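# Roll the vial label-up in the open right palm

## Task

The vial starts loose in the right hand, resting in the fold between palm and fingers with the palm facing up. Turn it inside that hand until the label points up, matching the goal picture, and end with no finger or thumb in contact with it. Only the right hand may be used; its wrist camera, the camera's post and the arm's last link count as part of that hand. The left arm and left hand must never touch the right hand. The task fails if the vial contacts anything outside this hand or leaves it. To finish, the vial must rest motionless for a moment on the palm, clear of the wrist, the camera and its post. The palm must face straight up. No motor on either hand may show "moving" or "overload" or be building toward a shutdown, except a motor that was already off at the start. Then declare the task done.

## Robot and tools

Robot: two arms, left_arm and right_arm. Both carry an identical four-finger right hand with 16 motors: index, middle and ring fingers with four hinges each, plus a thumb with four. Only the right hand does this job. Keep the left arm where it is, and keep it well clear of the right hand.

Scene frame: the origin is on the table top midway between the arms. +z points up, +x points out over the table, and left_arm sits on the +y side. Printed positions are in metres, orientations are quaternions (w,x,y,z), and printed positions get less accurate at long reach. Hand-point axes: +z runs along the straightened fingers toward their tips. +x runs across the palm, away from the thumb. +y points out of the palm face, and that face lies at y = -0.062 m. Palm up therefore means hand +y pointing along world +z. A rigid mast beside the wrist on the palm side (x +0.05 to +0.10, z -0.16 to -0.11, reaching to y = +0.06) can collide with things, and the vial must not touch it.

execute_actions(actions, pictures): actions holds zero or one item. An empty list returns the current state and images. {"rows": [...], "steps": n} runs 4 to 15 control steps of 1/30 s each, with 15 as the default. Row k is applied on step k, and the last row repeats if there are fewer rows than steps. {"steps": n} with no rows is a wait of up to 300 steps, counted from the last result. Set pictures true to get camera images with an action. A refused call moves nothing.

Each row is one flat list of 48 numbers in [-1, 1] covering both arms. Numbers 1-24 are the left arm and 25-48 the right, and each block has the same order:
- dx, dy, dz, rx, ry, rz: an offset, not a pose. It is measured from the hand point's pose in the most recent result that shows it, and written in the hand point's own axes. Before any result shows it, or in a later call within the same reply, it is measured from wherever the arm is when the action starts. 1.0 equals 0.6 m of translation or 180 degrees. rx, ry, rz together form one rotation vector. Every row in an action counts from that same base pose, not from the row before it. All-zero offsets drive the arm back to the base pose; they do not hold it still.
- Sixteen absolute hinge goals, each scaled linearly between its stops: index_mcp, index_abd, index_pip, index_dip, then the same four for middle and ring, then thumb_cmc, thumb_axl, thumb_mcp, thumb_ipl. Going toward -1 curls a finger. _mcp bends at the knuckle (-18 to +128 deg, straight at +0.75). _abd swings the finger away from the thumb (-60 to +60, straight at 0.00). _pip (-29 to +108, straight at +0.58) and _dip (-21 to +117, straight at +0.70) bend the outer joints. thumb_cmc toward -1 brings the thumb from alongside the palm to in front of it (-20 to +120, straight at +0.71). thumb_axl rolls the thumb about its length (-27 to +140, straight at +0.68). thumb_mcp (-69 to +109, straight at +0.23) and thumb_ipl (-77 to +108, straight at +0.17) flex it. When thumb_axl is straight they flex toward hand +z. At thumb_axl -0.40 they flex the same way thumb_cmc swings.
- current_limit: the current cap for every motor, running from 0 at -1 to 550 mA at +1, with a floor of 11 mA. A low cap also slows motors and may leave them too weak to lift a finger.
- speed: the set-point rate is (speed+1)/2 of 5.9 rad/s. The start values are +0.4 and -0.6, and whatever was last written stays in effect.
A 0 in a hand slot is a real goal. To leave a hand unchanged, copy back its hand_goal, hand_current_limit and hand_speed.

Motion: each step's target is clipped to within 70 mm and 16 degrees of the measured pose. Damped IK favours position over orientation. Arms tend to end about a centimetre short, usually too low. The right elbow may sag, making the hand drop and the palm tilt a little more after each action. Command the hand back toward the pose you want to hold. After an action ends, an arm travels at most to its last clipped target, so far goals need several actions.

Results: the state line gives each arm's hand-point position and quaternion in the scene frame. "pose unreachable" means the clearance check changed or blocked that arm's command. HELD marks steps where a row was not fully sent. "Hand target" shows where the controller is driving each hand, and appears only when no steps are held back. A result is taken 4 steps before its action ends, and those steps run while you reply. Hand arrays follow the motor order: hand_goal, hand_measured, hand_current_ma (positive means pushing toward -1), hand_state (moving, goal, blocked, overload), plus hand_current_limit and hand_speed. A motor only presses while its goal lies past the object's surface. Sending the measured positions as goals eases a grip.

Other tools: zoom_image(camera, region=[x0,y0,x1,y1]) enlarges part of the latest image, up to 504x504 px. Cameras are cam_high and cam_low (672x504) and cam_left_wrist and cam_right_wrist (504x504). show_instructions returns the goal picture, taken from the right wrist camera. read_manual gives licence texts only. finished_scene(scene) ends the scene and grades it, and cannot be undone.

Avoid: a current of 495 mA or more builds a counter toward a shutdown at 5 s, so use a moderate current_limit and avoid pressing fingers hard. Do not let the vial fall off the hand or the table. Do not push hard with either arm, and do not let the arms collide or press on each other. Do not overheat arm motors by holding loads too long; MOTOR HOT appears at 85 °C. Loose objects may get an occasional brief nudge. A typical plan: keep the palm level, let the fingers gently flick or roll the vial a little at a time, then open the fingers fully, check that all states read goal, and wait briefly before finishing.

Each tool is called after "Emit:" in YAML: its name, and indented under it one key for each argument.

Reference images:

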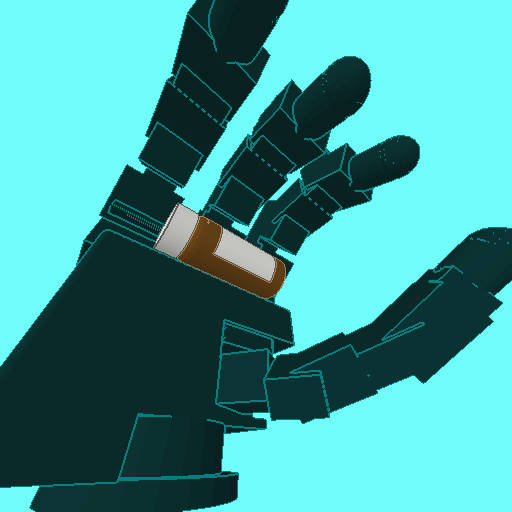

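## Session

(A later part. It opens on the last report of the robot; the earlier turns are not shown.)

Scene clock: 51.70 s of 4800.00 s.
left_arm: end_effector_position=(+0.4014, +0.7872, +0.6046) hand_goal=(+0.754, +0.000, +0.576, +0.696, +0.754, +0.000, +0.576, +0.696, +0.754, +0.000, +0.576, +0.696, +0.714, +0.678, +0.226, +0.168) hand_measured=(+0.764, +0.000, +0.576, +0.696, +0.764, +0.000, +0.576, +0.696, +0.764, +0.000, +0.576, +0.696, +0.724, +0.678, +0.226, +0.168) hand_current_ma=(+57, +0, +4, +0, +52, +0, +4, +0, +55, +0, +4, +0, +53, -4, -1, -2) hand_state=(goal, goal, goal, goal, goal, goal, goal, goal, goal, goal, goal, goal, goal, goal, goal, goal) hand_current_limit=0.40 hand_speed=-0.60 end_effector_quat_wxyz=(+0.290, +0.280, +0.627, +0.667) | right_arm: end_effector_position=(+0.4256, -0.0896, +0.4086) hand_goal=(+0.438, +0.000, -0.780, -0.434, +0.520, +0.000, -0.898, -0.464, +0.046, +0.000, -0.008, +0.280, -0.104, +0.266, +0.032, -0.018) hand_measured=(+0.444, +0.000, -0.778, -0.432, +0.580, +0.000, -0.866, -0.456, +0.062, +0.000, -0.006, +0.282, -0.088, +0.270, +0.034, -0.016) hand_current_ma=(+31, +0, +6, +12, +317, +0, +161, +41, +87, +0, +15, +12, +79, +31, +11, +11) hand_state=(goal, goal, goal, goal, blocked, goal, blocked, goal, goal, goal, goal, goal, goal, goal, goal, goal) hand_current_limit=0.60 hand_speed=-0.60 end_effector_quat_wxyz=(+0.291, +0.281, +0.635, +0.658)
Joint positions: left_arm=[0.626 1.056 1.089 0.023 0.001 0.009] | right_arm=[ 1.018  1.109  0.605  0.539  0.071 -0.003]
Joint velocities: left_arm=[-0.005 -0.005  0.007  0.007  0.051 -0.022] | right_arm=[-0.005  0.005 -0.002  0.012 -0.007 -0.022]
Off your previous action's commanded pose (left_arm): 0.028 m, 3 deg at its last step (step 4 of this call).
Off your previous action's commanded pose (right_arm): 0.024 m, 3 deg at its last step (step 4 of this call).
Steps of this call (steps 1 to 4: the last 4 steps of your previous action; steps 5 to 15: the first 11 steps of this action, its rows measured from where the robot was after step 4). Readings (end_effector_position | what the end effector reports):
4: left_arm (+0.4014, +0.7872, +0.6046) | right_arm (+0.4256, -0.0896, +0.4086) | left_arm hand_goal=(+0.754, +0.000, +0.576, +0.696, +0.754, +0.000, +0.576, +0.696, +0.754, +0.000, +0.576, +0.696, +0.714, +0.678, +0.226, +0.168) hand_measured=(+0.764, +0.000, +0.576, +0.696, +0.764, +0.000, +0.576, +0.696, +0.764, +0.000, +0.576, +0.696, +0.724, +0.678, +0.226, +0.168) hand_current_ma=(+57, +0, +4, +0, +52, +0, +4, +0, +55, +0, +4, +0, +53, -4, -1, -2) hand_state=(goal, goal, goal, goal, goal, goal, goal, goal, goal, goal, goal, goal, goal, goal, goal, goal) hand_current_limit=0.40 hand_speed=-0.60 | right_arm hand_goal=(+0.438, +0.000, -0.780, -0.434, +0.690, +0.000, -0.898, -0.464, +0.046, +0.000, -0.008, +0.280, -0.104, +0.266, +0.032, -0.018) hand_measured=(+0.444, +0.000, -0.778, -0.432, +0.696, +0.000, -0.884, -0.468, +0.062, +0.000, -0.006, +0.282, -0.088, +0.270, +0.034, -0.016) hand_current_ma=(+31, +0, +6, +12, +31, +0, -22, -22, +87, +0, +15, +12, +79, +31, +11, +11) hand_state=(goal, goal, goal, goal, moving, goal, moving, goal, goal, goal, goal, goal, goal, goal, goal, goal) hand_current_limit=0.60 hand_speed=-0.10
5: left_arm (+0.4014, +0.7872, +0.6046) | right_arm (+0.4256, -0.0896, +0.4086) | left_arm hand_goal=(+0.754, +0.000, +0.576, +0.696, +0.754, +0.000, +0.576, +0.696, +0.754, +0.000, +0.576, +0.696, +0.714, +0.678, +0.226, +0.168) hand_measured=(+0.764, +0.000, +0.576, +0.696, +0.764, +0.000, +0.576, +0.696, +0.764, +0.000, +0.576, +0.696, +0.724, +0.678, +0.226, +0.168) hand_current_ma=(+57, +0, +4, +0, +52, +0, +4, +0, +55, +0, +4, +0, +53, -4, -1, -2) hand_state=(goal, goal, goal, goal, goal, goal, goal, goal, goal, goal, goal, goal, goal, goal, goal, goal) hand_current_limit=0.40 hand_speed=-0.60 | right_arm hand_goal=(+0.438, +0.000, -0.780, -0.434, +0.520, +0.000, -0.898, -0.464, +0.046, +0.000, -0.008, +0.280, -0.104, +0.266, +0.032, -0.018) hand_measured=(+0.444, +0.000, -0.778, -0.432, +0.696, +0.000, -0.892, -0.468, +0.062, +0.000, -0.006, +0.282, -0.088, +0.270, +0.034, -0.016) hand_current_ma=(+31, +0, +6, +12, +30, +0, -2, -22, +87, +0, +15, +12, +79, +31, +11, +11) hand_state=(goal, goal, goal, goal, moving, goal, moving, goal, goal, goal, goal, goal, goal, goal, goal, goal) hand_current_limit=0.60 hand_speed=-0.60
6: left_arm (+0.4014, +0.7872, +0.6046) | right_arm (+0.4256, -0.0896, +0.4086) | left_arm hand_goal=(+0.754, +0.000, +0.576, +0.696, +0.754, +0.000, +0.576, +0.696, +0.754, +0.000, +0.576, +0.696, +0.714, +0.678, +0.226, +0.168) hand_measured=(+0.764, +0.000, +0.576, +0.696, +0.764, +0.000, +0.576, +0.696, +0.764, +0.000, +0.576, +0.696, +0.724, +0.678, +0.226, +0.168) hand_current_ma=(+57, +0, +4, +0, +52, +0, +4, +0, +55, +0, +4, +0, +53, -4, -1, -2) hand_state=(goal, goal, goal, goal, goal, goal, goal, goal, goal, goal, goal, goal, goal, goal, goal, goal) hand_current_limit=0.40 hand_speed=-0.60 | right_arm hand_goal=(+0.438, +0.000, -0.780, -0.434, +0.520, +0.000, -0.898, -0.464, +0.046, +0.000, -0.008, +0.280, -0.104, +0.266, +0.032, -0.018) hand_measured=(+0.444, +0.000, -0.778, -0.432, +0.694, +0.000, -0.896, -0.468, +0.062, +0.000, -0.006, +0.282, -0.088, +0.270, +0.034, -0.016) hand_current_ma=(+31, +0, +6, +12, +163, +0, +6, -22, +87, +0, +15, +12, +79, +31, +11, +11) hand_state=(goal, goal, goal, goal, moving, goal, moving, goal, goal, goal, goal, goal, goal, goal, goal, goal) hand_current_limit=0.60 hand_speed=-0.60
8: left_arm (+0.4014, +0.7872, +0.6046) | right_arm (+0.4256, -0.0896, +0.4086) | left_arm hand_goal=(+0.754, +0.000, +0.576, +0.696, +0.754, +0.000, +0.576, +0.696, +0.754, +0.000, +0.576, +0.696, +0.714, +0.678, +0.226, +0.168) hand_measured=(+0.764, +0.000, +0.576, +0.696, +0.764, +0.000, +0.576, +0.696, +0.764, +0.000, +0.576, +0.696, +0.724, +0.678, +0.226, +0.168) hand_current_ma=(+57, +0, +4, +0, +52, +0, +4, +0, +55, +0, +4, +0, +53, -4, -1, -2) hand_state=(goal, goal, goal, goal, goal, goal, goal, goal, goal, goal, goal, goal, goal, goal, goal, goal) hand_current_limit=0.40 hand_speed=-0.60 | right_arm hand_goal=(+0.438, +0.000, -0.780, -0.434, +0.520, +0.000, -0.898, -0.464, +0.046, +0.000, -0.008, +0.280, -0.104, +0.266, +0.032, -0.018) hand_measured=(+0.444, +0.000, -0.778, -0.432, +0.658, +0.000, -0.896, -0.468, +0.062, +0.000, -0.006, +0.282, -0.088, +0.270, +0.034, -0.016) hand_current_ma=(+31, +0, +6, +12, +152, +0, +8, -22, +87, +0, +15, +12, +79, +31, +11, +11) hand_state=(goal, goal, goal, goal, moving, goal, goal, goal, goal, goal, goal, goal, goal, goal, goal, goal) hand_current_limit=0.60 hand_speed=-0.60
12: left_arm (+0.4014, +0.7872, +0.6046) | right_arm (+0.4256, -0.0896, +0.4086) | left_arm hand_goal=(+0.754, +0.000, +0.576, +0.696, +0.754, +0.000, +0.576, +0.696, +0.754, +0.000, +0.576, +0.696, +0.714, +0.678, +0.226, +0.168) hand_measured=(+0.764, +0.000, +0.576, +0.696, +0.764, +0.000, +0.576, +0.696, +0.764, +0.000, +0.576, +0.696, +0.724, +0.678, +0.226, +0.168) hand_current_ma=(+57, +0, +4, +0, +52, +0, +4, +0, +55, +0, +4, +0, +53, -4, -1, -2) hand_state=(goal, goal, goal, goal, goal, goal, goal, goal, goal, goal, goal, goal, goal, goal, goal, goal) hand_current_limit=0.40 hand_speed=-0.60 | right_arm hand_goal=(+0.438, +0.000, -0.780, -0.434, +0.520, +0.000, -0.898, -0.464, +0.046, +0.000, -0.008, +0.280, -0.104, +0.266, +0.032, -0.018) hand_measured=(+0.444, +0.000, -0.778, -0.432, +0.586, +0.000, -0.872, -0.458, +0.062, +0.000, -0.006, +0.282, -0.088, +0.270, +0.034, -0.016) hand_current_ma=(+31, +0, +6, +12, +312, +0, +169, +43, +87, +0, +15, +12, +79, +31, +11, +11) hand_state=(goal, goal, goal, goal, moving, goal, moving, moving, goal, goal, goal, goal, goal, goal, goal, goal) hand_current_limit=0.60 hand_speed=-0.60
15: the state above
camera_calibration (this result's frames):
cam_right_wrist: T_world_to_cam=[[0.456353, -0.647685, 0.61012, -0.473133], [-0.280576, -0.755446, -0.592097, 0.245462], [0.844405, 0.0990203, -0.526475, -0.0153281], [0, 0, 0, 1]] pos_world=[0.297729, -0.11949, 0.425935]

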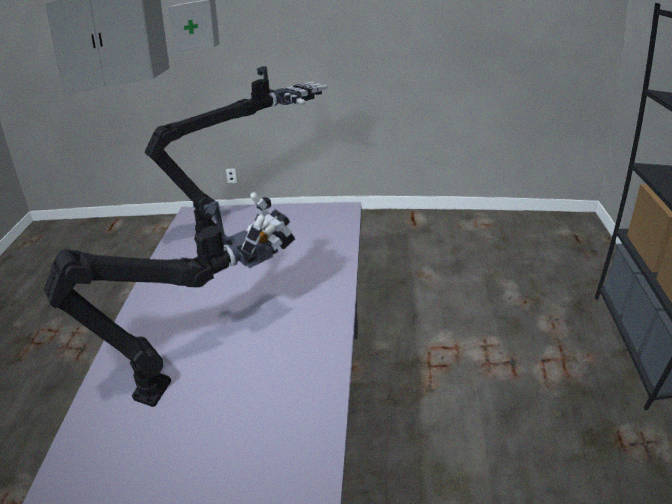

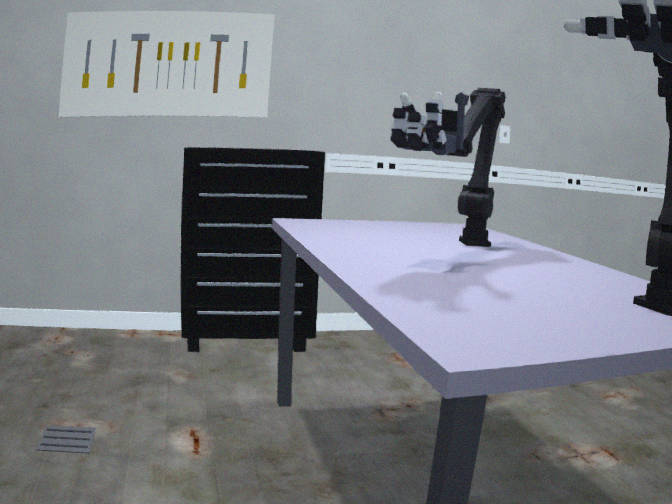

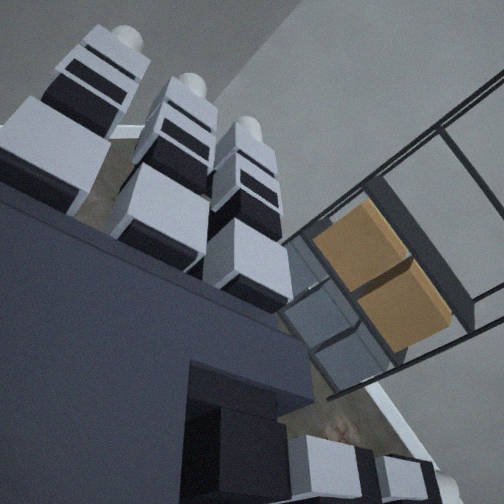

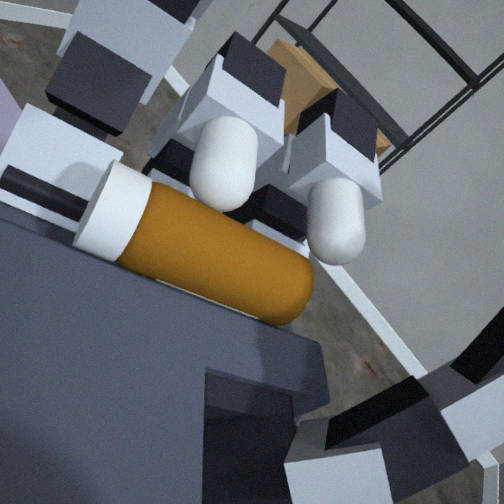

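Emit:
execute_actions:
  actions:
    - {"rows": [[0,0.0463,-0.0099,-0.0163,0.0003,-0.0002,0.754,0,0.576,0.696,0.754,0,0.576,0.696,0.754,0,0.576,0.696,0.714,0.678,0.226,0.168,0.4,-0.6,0,0.0408,0,-0.0182,0.0006,0.0003,0.438,0,-0.78,-0.434,0.56,0,-0.9,-0.49,0.046,0,-0.008,0.28,-0.104,0.266,0.032,-0.018,0.6,-0.3],[0,0.0463,-0.0099,-0.0163,0.0003,-0.0002,0.754,0,0.576,0.696,0.754,0,0.576,0.696,0.754,0,0.576,0.696,0.714,0.678,0.226,0.168,0.4,-0.6,0,0.0408,0,-0.0182,0.0006,0.0003,0.438,0,-0.78,-0.434,0.56,0,-0.895,-0.515,0.046,0,-0.008,0.28,-0.104,0.266,0.032,-0.018,0.6,-0.3],[0,0.0463,-0.0099,-0.0163,0.0003,-0.0002,0.754,0,0.576,0.696,0.754,0,0.576,0.696,0.754,0,0.576,0.696,0.714,0.678,0.226,0.168,0.4,-0.6,0,0.0408,0,-0.0182,0.0006,0.0003,0.438,0,-0.78,-0.434,0.56,0,-0.888,-0.54,0.046,0,-0.008,0.28,-0.104,0.266,0.032,-0.018,0.6,-0.3],[0,0.0463,-0.0099,-0.0163,0.0003,-0.0002,0.754,0,0.576,0.696,0.754,0,0.576,0.696,0.754,0,0.576,0.696,0.714,0.678,0.226,0.168,0.4,-0.6,0,0.0408,0,-0.0182,0.0006,0.0003,0.438,0,-0.78,-0.434,0.56,0,-0.881,-0.565,0.046,0,-0.008,0.28,-0.104,0.266,0.032,-0.018,0.6,-0.3],[0,0.0463,-0.0099,-0.0163,0.0003,-0.0002,0.754,0,0.576,0.696,0.754,0,0.576,0.696,0.754,0,0.576,0.696,0.714,0.678,0.226,0.168,0.4,-0.6,0,0.0408,0,-0.0182,0.0006,0.0003,0.438,0,-0.78,-0.434,0.56,0,-0.874,-0.59,0.046,0,-0.008,0.28,-0.104,0.266,0.032,-0.018,0.6,-0.3],[0,0.0463,-0.0099,-0.0163,0.0003,-0.0002,0.754,0,0.576,0.696,0.754,0,0.576,0.696,0.754,0,0.576,0.696,0.714,0.678,0.226,0.168,0.4,-0.6,0,0.0408,0,-0.0182,0.0006,0.0003,0.438,0,-0.78,-0.434,0.56,0,-0.87,-0.615,0.046,0,-0.008,0.28,-0.104,0.266,0.032,-0.018,0.6,-0.3],[0,0.0463,-0.0099,-0.0163,0.0003,-0.0002,0.754,0,0.576,0.696,0.754,0,0.576,0.696,0.754,0,0.576,0.696,0.714,0.678,0.226,0.168,0.4,-0.6,0,0.0408,0,-0.0182,0.0006,0.0003,0.438,0,-0.78,-0.434,0.56,0,-0.868,-0.64,0.046,0,-0.008,0.28,-0.104,0.266,0.032,-0.018,0.6,-0.3],[0,0.0463,-0.0099,-0.0163,0.0003,-0.0002,0.754,0,0.576,0.696,0.754,0,0.576,0.696,0.754,0,0.576,0.696,0.714,0.678,0.226,0.168,0.4,-0.6,0,0.0408,0,-0.0182,0.0006,0.0003,0.438,0,-0.78,-0.434,0.56,0,-0.867,-0.665,0.046,0,-0.008,0.28,-0.104,0.266,0.032,-0.018,0.6,-0.3],[0,0.0463,-0.0099,-0.0163,0.0003,-0.0002,0.754,0,0.576,0.696,0.754,0,0.576,0.696,0.754,0,0.576,0.696,0.714,0.678,0.226,0.168,0.4,-0.6,0,0.0408,0,-0.0182,0.0006,0.0003,0.438,0,-0.78,-0.434,0.56,0,-0.867,-0.69,0.046,0,-0.008,0.28,-0.104,0.266,0.032,-0.018,0.6,-0.3],[0,0.0463,-0.0099,-0.0163,0.0003,-0.0002,0.754,0,0.576,0.696,0.754,0,0.576,0.696,0.754,0,0.576,0.696,0.714,0.678,0.226,0.168,0.4,-0.6,0,0.0408,0,-0.0182,0.0006,0.0003,0.438,0,-0.78,-0.434,0.56,0,-0.873,-0.715,0.046,0,-0.008,0.28,-0.104,0.266,0.032,-0.018,0.6,-0.3],[0,0.0463,-0.0099,-0.0163,0.0003,-0.0002,0.754,0,0.576,0.696,0.754,0,0.576,0.696,0.754,0,0.576,0.696,0.714,0.678,0.226,0.168,0.4,-0.6,0,0.0408,0,-0.0182,0.0006,0.0003,0.438,0,-0.78,-0.434,0.56,0,-0.882,-0.74,0.046,0,-0.008,0.28,-0.104,0.266,0.032,-0.018,0.6,-0.3],[0,0.0463,-0.0099,-0.0163,0.0003,-0.0002,0.754,0,0.576,0.696,0.754,0,0.576,0.696,0.754,0,0.576,0.696,0.714,0.678,0.226,0.168,0.4,-0.6,0,0.0408,0,-0.0182,0.0006,0.0003,0.438,0,-0.78,-0.434,0.56,0,-0.892,-0.76,0.046,0,-0.008,0.28,-0.104,0.266,0.032,-0.018,0.6,-0.3]], "steps": 12}

Emit:
execute_actions:
  actions:
    - {"steps": 9}
  pictures: true

Scene clock: 53.93 s of 4800.00 s.
left_arm: end_effector_position=(+0.4014, +0.7872, +0.6046) hand_goal=(+0.754, +0.000, +0.576, +0.696, +0.754, +0.000, +0.576, +0.696, +0.754, +0.000, +0.576, +0.696, +0.714, +0.678, +0.226, +0.168) hand_measured=(+0.764, +0.000, +0.576, +0.696, +0.764, +0.000, +0.576, +0.696, +0.764, +0.000, +0.576, +0.696, +0.724, +0.678, +0.226, +0.168) hand_current_ma=(+57, +0, +4, +0, +52, +0, +4, +0, +55, +0, +4, +0, +53, -4, -1, -2) hand_state=(goal, goal, goal, goal, goal, goal, goal, goal, goal, goal, goal, goal, goal, goal, goal, goal) hand_current_limit=0.40 hand_speed=-0.60 end_effector_quat_wxyz=(+0.290, +0.280, +0.627, +0.667) | right_arm: end_effector_position=(+0.4256, -0.0896, +0.4086) hand_goal=(+0.438, +0.000, -0.780, -0.434, +0.560, +0.000, -0.866, -0.664, +0.046, +0.000, -0.008, +0.280, -0.104, +0.266, +0.032, -0.018) hand_measured=(+0.444, +0.000, -0.778, -0.432, +0.588, +0.000, -0.840, -0.560, +0.062, +0.000, -0.006, +0.282, -0.088, +0.270, +0.034, -0.016) hand_current_ma=(+31, +0, +6, +12, +149, +0, +167, +292, +87, +0, +15, +12, +79, +31, +11, +11) hand_state=(goal, goal, goal, goal, blocked, goal, moving, moving, goal, goal, goal, goal, goal, goal, goal, goal) hand_current_limit=0.60 hand_speed=-0.30 end_effector_quat_wxyz=(+0.291, +0.281, +0.635, +0.658)
Joint positions: left_arm=[0.626 1.056 1.089 0.023 0.001 0.009] | right_arm=[ 1.018  1.109  0.605  0.539  0.071 -0.003]
Joint velocities: left_arm=[ 0.015  0.005 -0.012  0.022  0.007 -0.022] | right_arm=[-0.005 -0.005 -0.017  0.002 -0.066 -0.007]
Off your previous action's commanded pose (left_arm): 0.028 m, 3 deg at its last step (step 4 of this call).
Off your previous action's commanded pose (right_arm): 0.025 m, 3 deg at its last step (step 4 of this call).
Steps of this call (steps 1 to 4: the last 4 steps of your previous action; steps 5 to 59: nothing new was sent; steps 60 to 67: the first 8 steps of this action). Readings (end_effector_position | what the end effector reports):
60: left_arm (+0.4014, +0.7872, +0.6046) | right_arm (+0.4256, -0.0896, +0.4086) | left_arm hand_goal=(+0.754, +0.000, +0.576, +0.696, +0.754, +0.000, +0.576, +0.696, +0.754, +0.000, +0.576, +0.696, +0.714, +0.678, +0.226, +0.168) hand_measured=(+0.764, +0.000, +0.576, +0.696, +0.764, +0.000, +0.576, +0.696, +0.764, +0.000, +0.576, +0.696, +0.724, +0.678, +0.226, +0.168) hand_current_ma=(+57, +0, +4, +0, +52, +0, +4, +0, +55, +0, +4, +0, +53, -4, -1, -2) hand_state=(goal, goal, goal, goal, goal, goal, goal, goal, goal, goal, goal, goal, goal, goal, goal, goal) hand_current_limit=0.40 hand_speed=-0.60 | right_arm hand_goal=(+0.438, +0.000, -0.780, -0.434, +0.560, +0.000, -0.900, -0.490, +0.046, +0.000, -0.008, +0.280, -0.104, +0.266, +0.032, -0.018) hand_measured=(+0.444, +0.000, -0.778, -0.432, +0.578, +0.000, -0.866, -0.456, +0.062, +0.000, -0.006, +0.282, -0.088, +0.270, +0.034, -0.016) hand_current_ma=(+31, +0, +6, +12, +317, +0, +161, +41, +87, +0, +15, +12, +79, +31, +11, +11) hand_state=(goal, goal, goal, goal, moving, goal, moving, moving, goal, goal, goal, goal, goal, goal, goal, goal) hand_current_limit=0.60 hand_speed=-0.30
61: left_arm (+0.4014, +0.7872, +0.6046) | right_arm (+0.4256, -0.0896, +0.4086) | left_arm hand_goal=(+0.754, +0.000, +0.576, +0.696, +0.754, +0.000, +0.576, +0.696, +0.754, +0.000, +0.576, +0.696, +0.714, +0.678, +0.226, +0.168) hand_measured=(+0.764, +0.000, +0.576, +0.696, +0.764, +0.000, +0.576, +0.696, +0.764, +0.000, +0.576, +0.696, +0.724, +0.678, +0.226, +0.168) hand_current_ma=(+57, +0, +4, +0, +52, +0, +4, +0, +55, +0, +4, +0, +53, -4, -1, -2) hand_state=(goal, goal, goal, goal, goal, goal, goal, goal, goal, goal, goal, goal, goal, goal, goal, goal) hand_current_limit=0.40 hand_speed=-0.60 | right_arm hand_goal=(+0.438, +0.000, -0.780, -0.434, +0.560, +0.000, -0.894, -0.514, +0.046, +0.000, -0.008, +0.280, -0.104, +0.266, +0.032, -0.018) hand_measured=(+0.444, +0.000, -0.778, -0.432, +0.580, +0.000, -0.866, -0.456, +0.062, +0.000, -0.006, +0.282, -0.088, +0.270, +0.034, -0.016) hand_current_ma=(+31, +0, +6, +12, +107, +0, +172, +160, +87, +0, +15, +12, +79, +31, +11, +11) hand_state=(goal, goal, goal, goal, moving, goal, moving, moving, goal, goal, goal, goal, goal, goal, goal, goal) hand_current_limit=0.60 hand_speed=-0.30
63: left_arm (+0.4014, +0.7872, +0.6046) | right_arm (+0.4256, -0.0896, +0.4086) | left_arm hand_goal=(+0.754, +0.000, +0.576, +0.696, +0.754, +0.000, +0.576, +0.696, +0.754, +0.000, +0.576, +0.696, +0.714, +0.678, +0.226, +0.168) hand_measured=(+0.764, +0.000, +0.576, +0.696, +0.764, +0.000, +0.576, +0.696, +0.764, +0.000, +0.576, +0.696, +0.724, +0.678, +0.226, +0.168) hand_current_ma=(+57, +0, +4, +0, +52, +0, +4, +0, +55, +0, +4, +0, +53, -4, -1, -2) hand_state=(goal, goal, goal, goal, goal, goal, goal, goal, goal, goal, goal, goal, goal, goal, goal, goal) hand_current_limit=0.40 hand_speed=-0.60 | right_arm hand_goal=(+0.438, +0.000, -0.780, -0.434, +0.560, +0.000, -0.880, -0.564, +0.046, +0.000, -0.008, +0.280, -0.104, +0.266, +0.032, -0.018) hand_measured=(+0.444, +0.000, -0.778, -0.432, +0.588, +0.000, -0.864, -0.484, +0.062, +0.000, -0.006, +0.282, -0.088, +0.270, +0.034, -0.016) hand_current_ma=(+31, +0, +6, +12, +151, +0, +156, +166, +87, +0, +15, +12, +79, +31, +11, +11) hand_state=(goal, goal, goal, goal, moving, goal, moving, moving, goal, goal, goal, goal, goal, goal, goal, goal) hand_current_limit=0.60 hand_speed=-0.30
67: the state above

Scene clock: 54.23 s of 4800.00 s.
left_arm: end_effector_position=(+0.4014, +0.7872, +0.6046) hand_goal=(+0.754, +0.000, +0.576, +0.696, +0.754, +0.000, +0.576, +0.696, +0.754, +0.000, +0.576, +0.696, +0.714, +0.678, +0.226, +0.168) hand_measured=(+0.764, +0.000, +0.576, +0.696, +0.764, +0.000, +0.576, +0.696, +0.764, +0.000, +0.576, +0.696, +0.724, +0.678, +0.226, +0.168) hand_current_ma=(+57, +0, +4, +0, +52, +0, +4, +0, +55, +0, +4, +0, +53, -4, -1, -2) hand_state=(goal, goal, goal, goal, goal, goal, goal, goal, goal, goal, goal, goal, goal, goal, goal, goal) hand_current_limit=0.40 hand_speed=-0.60 end_effector_quat_wxyz=(+0.290, +0.280, +0.627, +0.667) | right_arm: end_effector_position=(+0.4256, -0.0896, +0.4086) hand_goal=(+0.438, +0.000, -0.780, -0.434, +0.560, +0.000, -0.892, -0.760, +0.046, +0.000, -0.008, +0.280, -0.104, +0.266, +0.032, -0.018) hand_measured=(+0.444, +0.000, -0.778, -0.432, +0.588, +0.000, -0.828, -0.646, +0.062, +0.000, -0.006, +0.282, -0.088, +0.270, +0.034, -0.016) hand_current_ma=(+31, +0, +6, +12, +149, +0, +323, +440, +87, +0, +15, +12, +79, +31, +11, +11) hand_state=(goal, goal, goal, goal, blocked, goal, blocked, blocked, goal, goal, goal, goal, goal, goal, goal, goal) hand_current_limit=0.60 hand_speed=-0.30 end_effector_quat_wxyz=(+0.291, +0.281, +0.635, +0.658)
Joint positions: left_arm=[0.626 1.056 1.089 0.023 0.001 0.009] | right_arm=[ 1.018  1.109  0.605  0.539  0.071 -0.003]
Joint velocities: left_arm=[-0.005  0.005 -0.012 -0.012  0.081 -0.022] | right_arm=[ 0.005  0.005 -0.002  0.002 -0.022 -0.022]
Hand target (left_arm): +0.395, +0.782, +0.631; +0.296, +0.271, +0.610, +0.683
Hand target (right_arm): +0.425, -0.091, +0.433; +0.298, +0.272, +0.617, +0.676
Off the commanded pose (left_arm): 0.028 m, 3 deg.
Off the commanded pose (right_arm): 0.024 m, 3 deg.
Kept back: nothing.
Steps of this call (steps 1 to 4: the last 4 steps of your previous action; steps 5 to 9: nothing new was sent). Readings (end_effector_position | what the end effector reports):
1: left_arm (+0.4014, +0.7872, +0.6046) | right_arm (+0.4256, -0.0896, +0.4086) | left_arm hand_goal=(+0.754, +0.000, +0.576, +0.696, +0.754, +0.000, +0.576, +0.696, +0.754, +0.000, +0.576, +0.696, +0.714, +0.678, +0.226, +0.168) hand_measured=(+0.764, +0.000, +0.576, +0.696, +0.764, +0.000, +0.576, +0.696, +0.764, +0.000, +0.576, +0.696, +0.724, +0.678, +0.226, +0.168) hand_current_ma=(+57, +0, +4, +0, +52, +0, +4, +0, +55, +0, +4, +0, +53, -4, -1, -2) hand_state=(goal, goal, goal, goal, goal, goal, goal, goal, goal, goal, goal, goal, goal, goal, goal, goal) hand_current_limit=0.40 hand_speed=-0.60 | right_arm hand_goal=(+0.438, +0.000, -0.780, -0.434, +0.560, +0.000, -0.866, -0.690, +0.046, +0.000, -0.008, +0.280, -0.104, +0.266, +0.032, -0.018) hand_measured=(+0.444, +0.000, -0.778, -0.432, +0.588, +0.000, -0.836, -0.580, +0.062, +0.000, -0.006, +0.282, -0.088, +0.270, +0.034, -0.016) hand_current_ma=(+31, +0, +6, +12, +149, +0, +181, +290, +87, +0, +15, +12, +79, +31, +11, +11) hand_state=(goal, goal, goal, goal, blocked, goal, moving, moving, goal, goal, goal, goal, goal, goal, goal, goal) hand_current_limit=0.60 hand_speed=-0.30
2: left_arm (+0.4014, +0.7872, +0.6046) | right_arm (+0.4256, -0.0896, +0.4086) | left_arm hand_goal=(+0.754, +0.000, +0.576, +0.696, +0.754, +0.000, +0.576, +0.696, +0.754, +0.000, +0.576, +0.696, +0.714, +0.678, +0.226, +0.168) hand_measured=(+0.764, +0.000, +0.576, +0.696, +0.764, +0.000, +0.576, +0.696, +0.764, +0.000, +0.576, +0.696, +0.724, +0.678, +0.226, +0.168) hand_current_ma=(+57, +0, +4, +0, +52, +0, +4, +0, +55, +0, +4, +0, +53, -4, -1, -2) hand_state=(goal, goal, goal, goal, goal, goal, goal, goal, goal, goal, goal, goal, goal, goal, goal, goal) hand_current_limit=0.40 hand_speed=-0.60 | right_arm hand_goal=(+0.438, +0.000, -0.780, -0.434, +0.560, +0.000, -0.872, -0.714, +0.046, +0.000, -0.008, +0.280, -0.104, +0.266, +0.032, -0.018) hand_measured=(+0.444, +0.000, -0.778, -0.432, +0.588, +0.000, -0.832, -0.596, +0.062, +0.000, -0.006, +0.282, -0.088, +0.270, +0.034, -0.016) hand_current_ma=(+31, +0, +6, +12, +149, +0, +189, +296, +87, +0, +15, +12, +79, +31, +11, +11) hand_state=(goal, goal, goal, goal, blocked, goal, moving, moving, goal, goal, goal, goal, goal, goal, goal, goal) hand_current_limit=0.60 hand_speed=-0.30
4: left_arm (+0.4014, +0.7872, +0.6046) | right_arm (+0.4256, -0.0896, +0.4086) | left_arm hand_goal=(+0.754, +0.000, +0.576, +0.696, +0.754, +0.000, +0.576, +0.696, +0.754, +0.000, +0.576, +0.696, +0.714, +0.678, +0.226, +0.168) hand_measured=(+0.764, +0.000, +0.576, +0.696, +0.764, +0.000, +0.576, +0.696, +0.764, +0.000, +0.576, +0.696, +0.724, +0.678, +0.226, +0.168) hand_current_ma=(+57, +0, +4, +0, +52, +0, +4, +0, +55, +0, +4, +0, +53, -4, -1, -2) hand_state=(goal, goal, goal, goal, goal, goal, goal, goal, goal, goal, goal, goal, goal, goal, goal, goal) hand_current_limit=0.40 hand_speed=-0.60 | right_arm hand_goal=(+0.438, +0.000, -0.780, -0.434, +0.560, +0.000, -0.892, -0.760, +0.046, +0.000, -0.008, +0.280, -0.104, +0.266, +0.032, -0.018) hand_measured=(+0.444, +0.000, -0.778, -0.432, +0.588, +0.000, -0.830, -0.626, +0.062, +0.000, -0.006, +0.282, -0.088, +0.270, +0.034, -0.016) hand_current_ma=(+31, +0, +6, +12, +149, +0, +273, +366, +87, +0, +15, +12, +79, +31, +11, +11) hand_state=(goal, goal, goal, goal, blocked, goal, moving, moving, goal, goal, goal, goal, goal, goal, goal, goal) hand_current_limit=0.60 hand_speed=-0.30
8: left_arm (+0.4014, +0.7872, +0.6046) | right_arm (+0.4256, -0.0896, +0.4086) | left_arm hand_goal=(+0.754, +0.000, +0.576, +0.696, +0.754, +0.000, +0.576, +0.696, +0.754, +0.000, +0.576, +0.696, +0.714, +0.678, +0.226, +0.168) hand_measured=(+0.764, +0.000, +0.576, +0.696, +0.764, +0.000, +0.576, +0.696, +0.764, +0.000, +0.576, +0.696, +0.724, +0.678, +0.226, +0.168) hand_current_ma=(+57, +0, +4, +0, +52, +0, +4, +0, +55, +0, +4, +0, +53, -4, -1, -2) hand_state=(goal, goal, goal, goal, goal, goal, goal, goal, goal, goal, goal, goal, goal, goal, goal, goal) hand_current_limit=0.40 hand_speed=-0.60 | right_arm hand_goal=(+0.438, +0.000, -0.780, -0.434, +0.560, +0.000, -0.892, -0.760, +0.046, +0.000, -0.008, +0.280, -0.104, +0.266, +0.032, -0.018) hand_measured=(+0.444, +0.000, -0.778, -0.432, +0.588, +0.000, -0.828, -0.646, +0.062, +0.000, -0.006, +0.282, -0.088, +0.270, +0.034, -0.016) hand_current_ma=(+31, +0, +6, +12, +149, +0, +324, +440, +87, +0, +15, +12, +79, +31, +11, +11) hand_state=(goal, goal, goal, goal, blocked, goal, blocked, blocked, goal, goal, goal, goal, goal, goal, goal, goal) hand_current_limit=0.60 hand_speed=-0.30
9: the state above
camera_calibration (this result's frames):
cam_right_wrist: T_world_to_cam=[[0.456353, -0.647685, 0.61012, -0.473133], [-0.280576, -0.755446, -0.592097, 0.245462], [0.844405, 0.0990203, -0.526475, -0.0153281], [0, 0, 0, 1]] pos_world=[0.297729, -0.11949, 0.425935]

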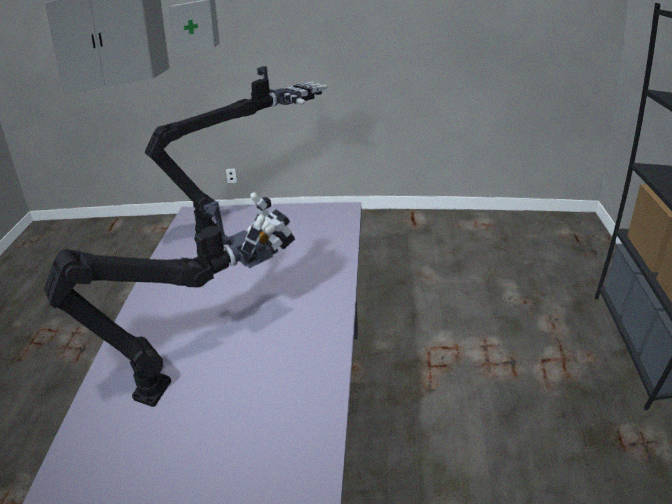

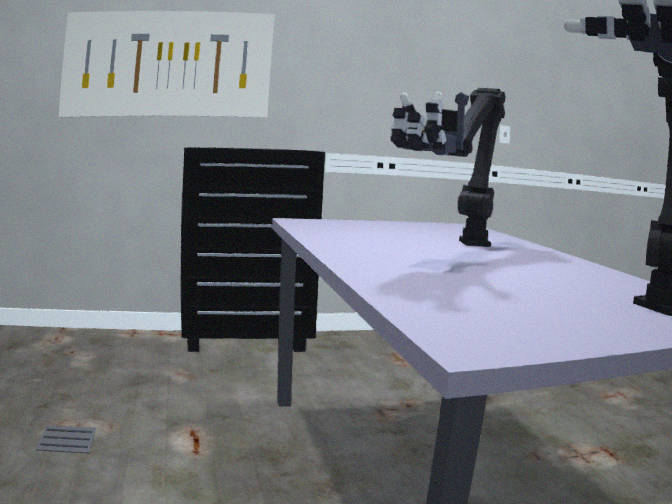

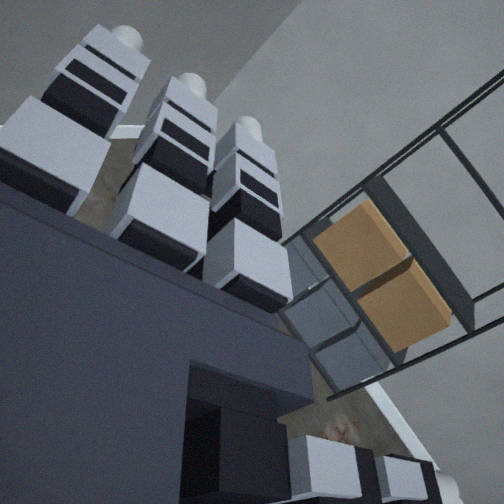

